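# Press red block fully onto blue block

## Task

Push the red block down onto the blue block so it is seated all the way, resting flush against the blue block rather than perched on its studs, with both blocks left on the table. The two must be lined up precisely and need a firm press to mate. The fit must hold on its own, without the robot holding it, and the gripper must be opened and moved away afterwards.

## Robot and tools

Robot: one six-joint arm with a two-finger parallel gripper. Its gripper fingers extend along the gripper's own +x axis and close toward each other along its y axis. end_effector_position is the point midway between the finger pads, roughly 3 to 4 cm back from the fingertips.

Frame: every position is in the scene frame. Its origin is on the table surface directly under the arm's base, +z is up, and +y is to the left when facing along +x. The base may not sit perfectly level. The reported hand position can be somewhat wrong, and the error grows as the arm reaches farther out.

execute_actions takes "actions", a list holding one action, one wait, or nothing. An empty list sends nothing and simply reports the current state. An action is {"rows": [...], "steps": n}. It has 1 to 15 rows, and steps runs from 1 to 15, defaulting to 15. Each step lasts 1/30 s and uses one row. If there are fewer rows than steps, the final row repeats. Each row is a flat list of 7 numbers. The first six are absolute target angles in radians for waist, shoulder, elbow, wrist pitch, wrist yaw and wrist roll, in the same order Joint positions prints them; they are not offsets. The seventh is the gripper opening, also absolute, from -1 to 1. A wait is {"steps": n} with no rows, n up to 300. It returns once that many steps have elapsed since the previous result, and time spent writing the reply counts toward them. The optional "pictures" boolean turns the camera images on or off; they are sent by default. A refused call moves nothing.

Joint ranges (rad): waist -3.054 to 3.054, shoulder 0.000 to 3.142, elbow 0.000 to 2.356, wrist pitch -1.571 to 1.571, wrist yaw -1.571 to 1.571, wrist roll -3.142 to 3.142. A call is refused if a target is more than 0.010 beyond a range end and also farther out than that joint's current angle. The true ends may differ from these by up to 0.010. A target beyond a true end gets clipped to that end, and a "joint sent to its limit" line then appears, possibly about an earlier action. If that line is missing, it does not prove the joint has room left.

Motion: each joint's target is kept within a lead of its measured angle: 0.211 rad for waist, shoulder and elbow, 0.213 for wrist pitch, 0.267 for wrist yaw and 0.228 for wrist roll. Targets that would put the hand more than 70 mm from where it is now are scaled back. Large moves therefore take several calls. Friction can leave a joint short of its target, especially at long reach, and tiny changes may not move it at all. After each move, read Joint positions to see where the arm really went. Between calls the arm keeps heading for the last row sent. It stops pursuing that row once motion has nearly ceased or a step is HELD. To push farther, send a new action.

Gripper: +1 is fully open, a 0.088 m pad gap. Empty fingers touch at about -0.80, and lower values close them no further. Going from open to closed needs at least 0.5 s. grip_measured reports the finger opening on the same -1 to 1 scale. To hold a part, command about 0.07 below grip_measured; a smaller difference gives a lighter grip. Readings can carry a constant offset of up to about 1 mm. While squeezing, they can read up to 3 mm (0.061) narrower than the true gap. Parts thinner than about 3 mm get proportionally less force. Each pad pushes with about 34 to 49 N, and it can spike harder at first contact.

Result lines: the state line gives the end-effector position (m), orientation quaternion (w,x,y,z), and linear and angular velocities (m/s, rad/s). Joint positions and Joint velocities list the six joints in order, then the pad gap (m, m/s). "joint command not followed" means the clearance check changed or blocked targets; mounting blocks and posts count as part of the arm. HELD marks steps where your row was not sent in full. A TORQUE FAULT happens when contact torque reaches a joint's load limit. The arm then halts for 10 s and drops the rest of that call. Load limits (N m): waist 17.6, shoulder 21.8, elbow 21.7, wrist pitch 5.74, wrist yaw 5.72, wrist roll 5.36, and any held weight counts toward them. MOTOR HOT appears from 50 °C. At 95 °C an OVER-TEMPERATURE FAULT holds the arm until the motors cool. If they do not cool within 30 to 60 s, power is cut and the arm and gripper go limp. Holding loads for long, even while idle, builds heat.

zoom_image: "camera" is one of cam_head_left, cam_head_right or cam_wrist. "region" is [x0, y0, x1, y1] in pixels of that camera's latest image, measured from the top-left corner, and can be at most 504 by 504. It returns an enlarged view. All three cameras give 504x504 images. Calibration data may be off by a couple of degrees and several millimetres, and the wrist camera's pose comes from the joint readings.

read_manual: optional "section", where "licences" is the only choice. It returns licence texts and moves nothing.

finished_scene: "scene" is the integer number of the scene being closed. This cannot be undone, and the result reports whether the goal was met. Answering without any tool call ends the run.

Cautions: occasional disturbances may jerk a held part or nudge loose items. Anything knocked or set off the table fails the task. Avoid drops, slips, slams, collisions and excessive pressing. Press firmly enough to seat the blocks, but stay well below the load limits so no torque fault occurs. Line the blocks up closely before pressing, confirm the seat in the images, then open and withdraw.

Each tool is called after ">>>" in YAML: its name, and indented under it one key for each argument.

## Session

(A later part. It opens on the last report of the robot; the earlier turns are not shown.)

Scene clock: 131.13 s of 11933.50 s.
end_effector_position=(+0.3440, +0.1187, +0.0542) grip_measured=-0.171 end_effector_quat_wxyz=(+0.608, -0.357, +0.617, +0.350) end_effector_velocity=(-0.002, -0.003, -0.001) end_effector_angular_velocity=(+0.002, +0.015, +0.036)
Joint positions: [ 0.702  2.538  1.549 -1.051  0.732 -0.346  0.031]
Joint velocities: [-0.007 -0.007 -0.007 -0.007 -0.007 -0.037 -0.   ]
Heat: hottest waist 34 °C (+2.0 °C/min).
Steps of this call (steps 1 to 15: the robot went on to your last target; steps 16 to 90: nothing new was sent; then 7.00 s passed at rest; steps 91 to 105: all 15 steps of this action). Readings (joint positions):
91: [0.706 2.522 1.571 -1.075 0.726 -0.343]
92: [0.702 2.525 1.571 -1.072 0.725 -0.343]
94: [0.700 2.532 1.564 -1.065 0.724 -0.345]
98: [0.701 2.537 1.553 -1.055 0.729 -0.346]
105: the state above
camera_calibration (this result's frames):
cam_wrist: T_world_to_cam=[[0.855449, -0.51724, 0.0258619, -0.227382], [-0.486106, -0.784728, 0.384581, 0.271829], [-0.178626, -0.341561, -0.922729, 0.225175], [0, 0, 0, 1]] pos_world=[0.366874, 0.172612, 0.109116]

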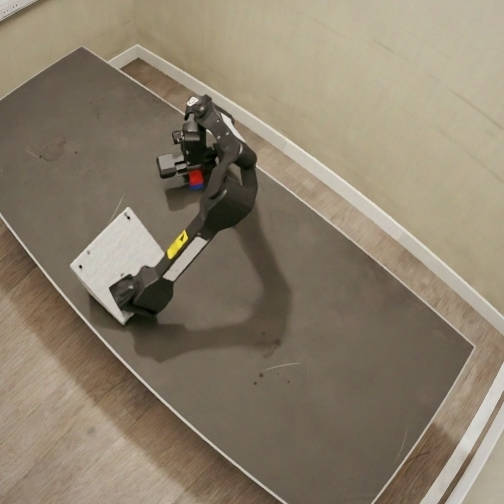

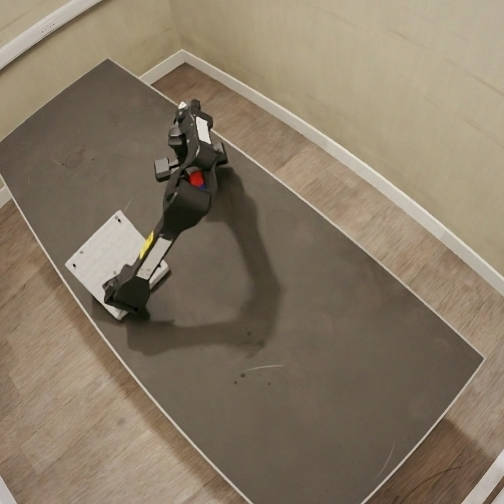

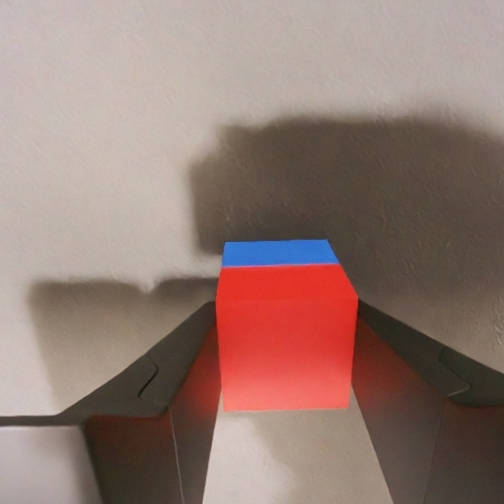

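Progress; a bit more, then release and inspect.

>>> execute_actions:
  actions:
    - {"rows":[[0.555,2.67,1.47,-1.03,0.735,-0.35,-0.3]]}
  pictures: false

>>> execute_actions:
  actions:
    - {"rows":[[0.65,2.58,1.52,-1.05,0.73,-0.35,-0.3],[0.65,2.58,1.52,-1.05,0.73,-0.35,-0.3],[0.703,2.52,1.565,-1.062,0.73,-0.35,-0.3],[0.703,2.52,1.565,-1.062,0.73,-0.35,-0.3],[0.703,2.52,1.565,-1.062,0.73,-0.35,-0.3],[0.703,2.52,1.565,-1.062,0.73,-0.35,0.6]]}

>>> zoom_image:
  camera: "cam_wrist"
  region: [200,195,380,315]

>>> execute_actions:
  actions:
    - {"rows":[[0.8,2.52,1.75,-1.31,0.68,-0.25,0.6]]}

>>> zoom_image:
  camera: "cam_head_right"
  region: [175,160,215,200]

>>> zoom_image:
  camera: "cam_head_left"
  region: [175,160,215,200]

Scene clock: 140.80 s of 11933.50 s.
end_effector_position=(+0.3440, +0.1187, +0.0541) grip_measured=-0.171 end_effector_quat_wxyz=(+0.608, -0.357, +0.617, +0.350) end_effector_velocity=(-0.001, +0.003, +0.002) end_effector_angular_velocity=(+0.023, +0.005, +0.001)
Joint positions: [ 0.702  2.538  1.549 -1.051  0.732 -0.347  0.031]
Joint velocities: [ 0.002 -0.007 -0.002  0.007 -0.022 -0.007 -0.   ]
Heat: hottest waist 33 °C (+1.0 °C/min).
Steps of this call (steps 1 to 15: the robot went on to your last target; steps 16 to 90: nothing new was sent; then 6.17 s passed at rest; steps 91 to 105: all 15 steps of this action). Readings (joint positions):
91: [0.702 2.538 1.549 -1.051 0.732 -0.347]
92: [0.702 2.538 1.549 -1.051 0.732 -0.347]
94: [0.702 2.538 1.549 -1.051 0.732 -0.347]
98: [0.702 2.538 1.549 -1.051 0.732 -0.347]
105: the state above

Scene clock: 141.30 s of 11933.50 s.
end_effector_position=(+0.3489, +0.1147, +0.0601) grip_measured=+0.574 end_effector_quat_wxyz=(+0.614, -0.353, +0.615, +0.347) end_effector_velocity=(-0.004, -0.004, -0.002) end_effector_angular_velocity=(-0.005, +0.023, +0.017)
Joint positions: [ 0.7    2.522  1.56  -1.06   0.732 -0.348  0.067]
Joint velocities: [-0.007 -0.002 -0.002 -0.022 -0.007 -0.007  0.015]
Heat: hottest waist 33 °C (+1.0 °C/min).
Steps of this call (steps 1 to 15: all 15 steps of this action). Readings (joint positions):
1: [0.704 2.532 1.550 -1.051 0.733 -0.347]
2: [0.705 2.530 1.550 -1.051 0.737 -0.347]
4: [0.708 2.522 1.558 -1.053 0.738 -0.347]
8: [0.703 2.522 1.560 -1.058 0.733 -0.348]
15: the state above
camera_calibration (this result's frames):
cam_wrist: T_world_to_cam=[[0.84912, -0.527378, 0.0294701, -0.230631], [-0.498713, -0.782086, 0.373666, 0.273579], [-0.174015, -0.331984, -0.927095, 0.227732], [0, 0, 0, 1]] pos_world=[0.371899, 0.167936, 0.115699]

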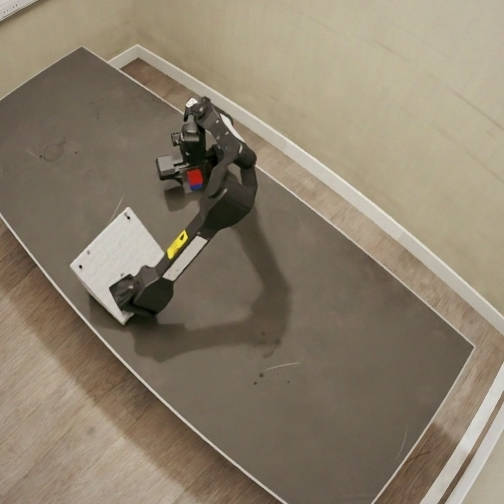

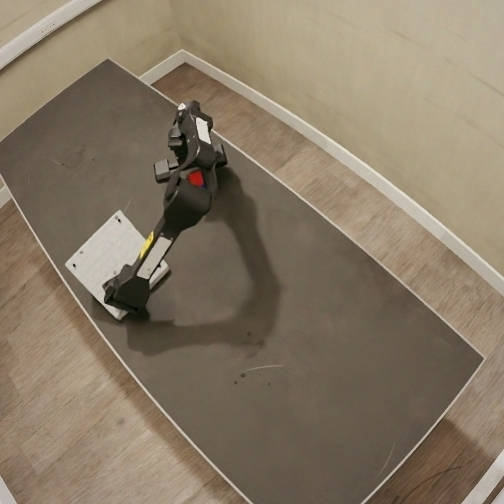

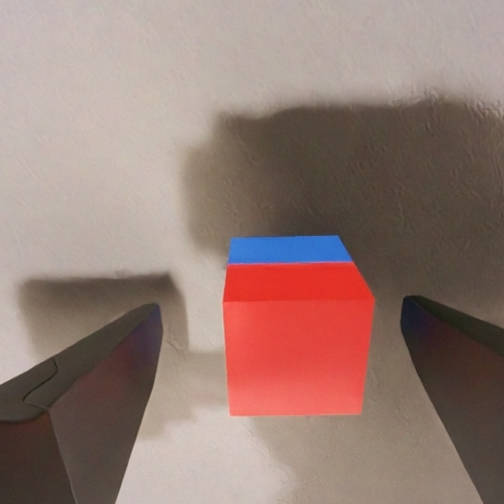

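Region (200, 195, 380, 315) of cam_wrist's 504x504 image, scaled by 2.800, with more detail than that image has.

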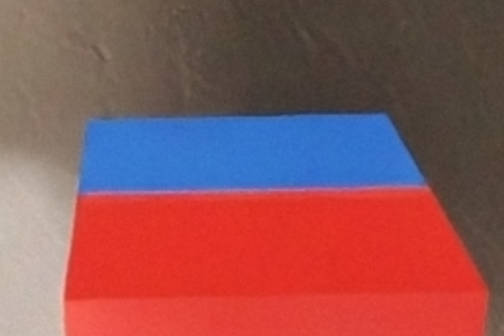

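Scene clock: 141.80 s of 11933.50 s.
end_effector_position=(+0.3512, +0.1173, +0.1226) grip_measured=+0.597 end_effector_quat_wxyz=(+0.617, -0.353, +0.609, +0.352) end_effector_velocity=(-0.001, -0.002, -0.002) end_effector_angular_velocity=(+0.001, +0.015, +0.007)
Joint positions: [ 0.798  2.516  1.743 -1.307  0.683 -0.253  0.068]
Joint velocities: [-0.007 -0.002 -0.002 -0.007 -0.007 -0.007 -0.   ]
Heat: hottest waist 33 °C (+1.0 °C/min).
Steps of this call (steps 1 to 15: all 15 steps of this action). Readings (joint positions):
1: [0.705 2.524 1.589 -1.114 0.722 -0.326]
2: [0.720 2.530 1.626 -1.178 0.709 -0.303]
4: [0.763 2.530 1.687 -1.245 0.695 -0.276]
8: [0.808 2.515 1.743 -1.294 0.686 -0.257]
15: the state above
camera_calibration (this result's frames):
cam_wrist: T_world_to_cam=[[0.853684, -0.519943, 0.0297129, -0.235589], [-0.494229, -0.790834, 0.360997, 0.2544], [-0.1642, -0.322863, -0.932093, 0.282968], [0, 0, 0, 1]] pos_world=[0.373314, 0.170055, 0.178915]

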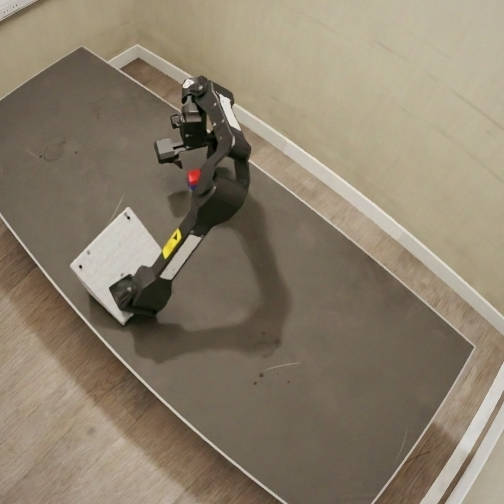

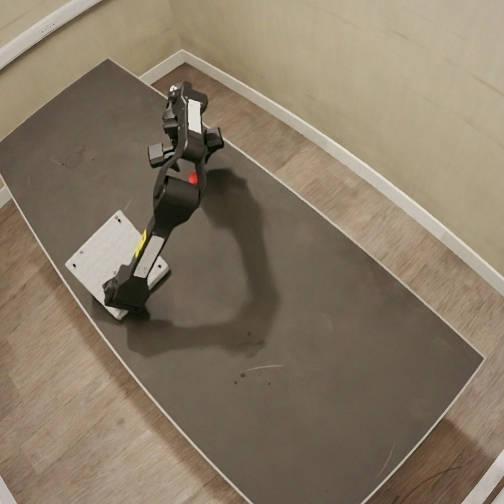

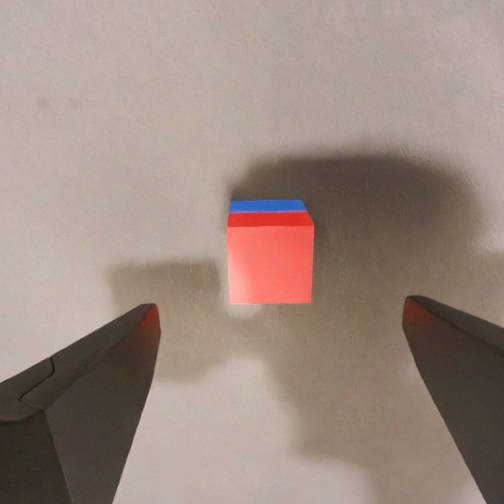

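Region (175, 160, 215, 200) of cam_head_right's 504x504 image, scaled by 12.600, with more detail than that image has.

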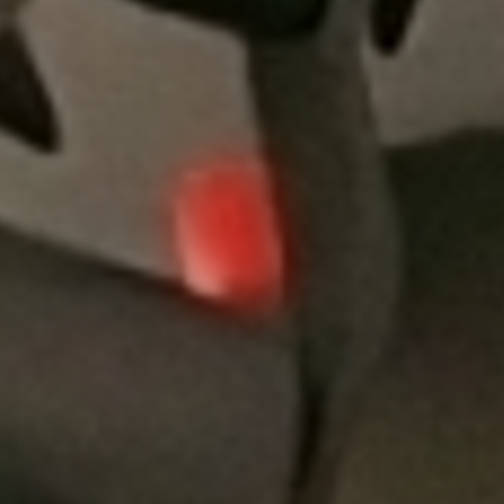

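Region (175, 160, 215, 200) of cam_head_left's 504x504 image, scaled by 12.600, with more detail than that image has.

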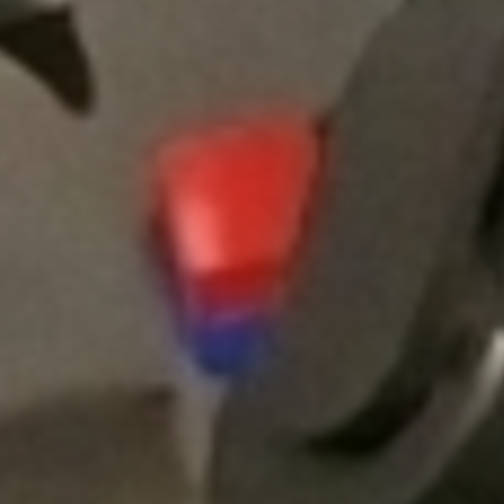

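Edges run on without a break, same as scene 1's seated state.

>>> finished_scene:
  scene: 2

The scene is finished: the task was done.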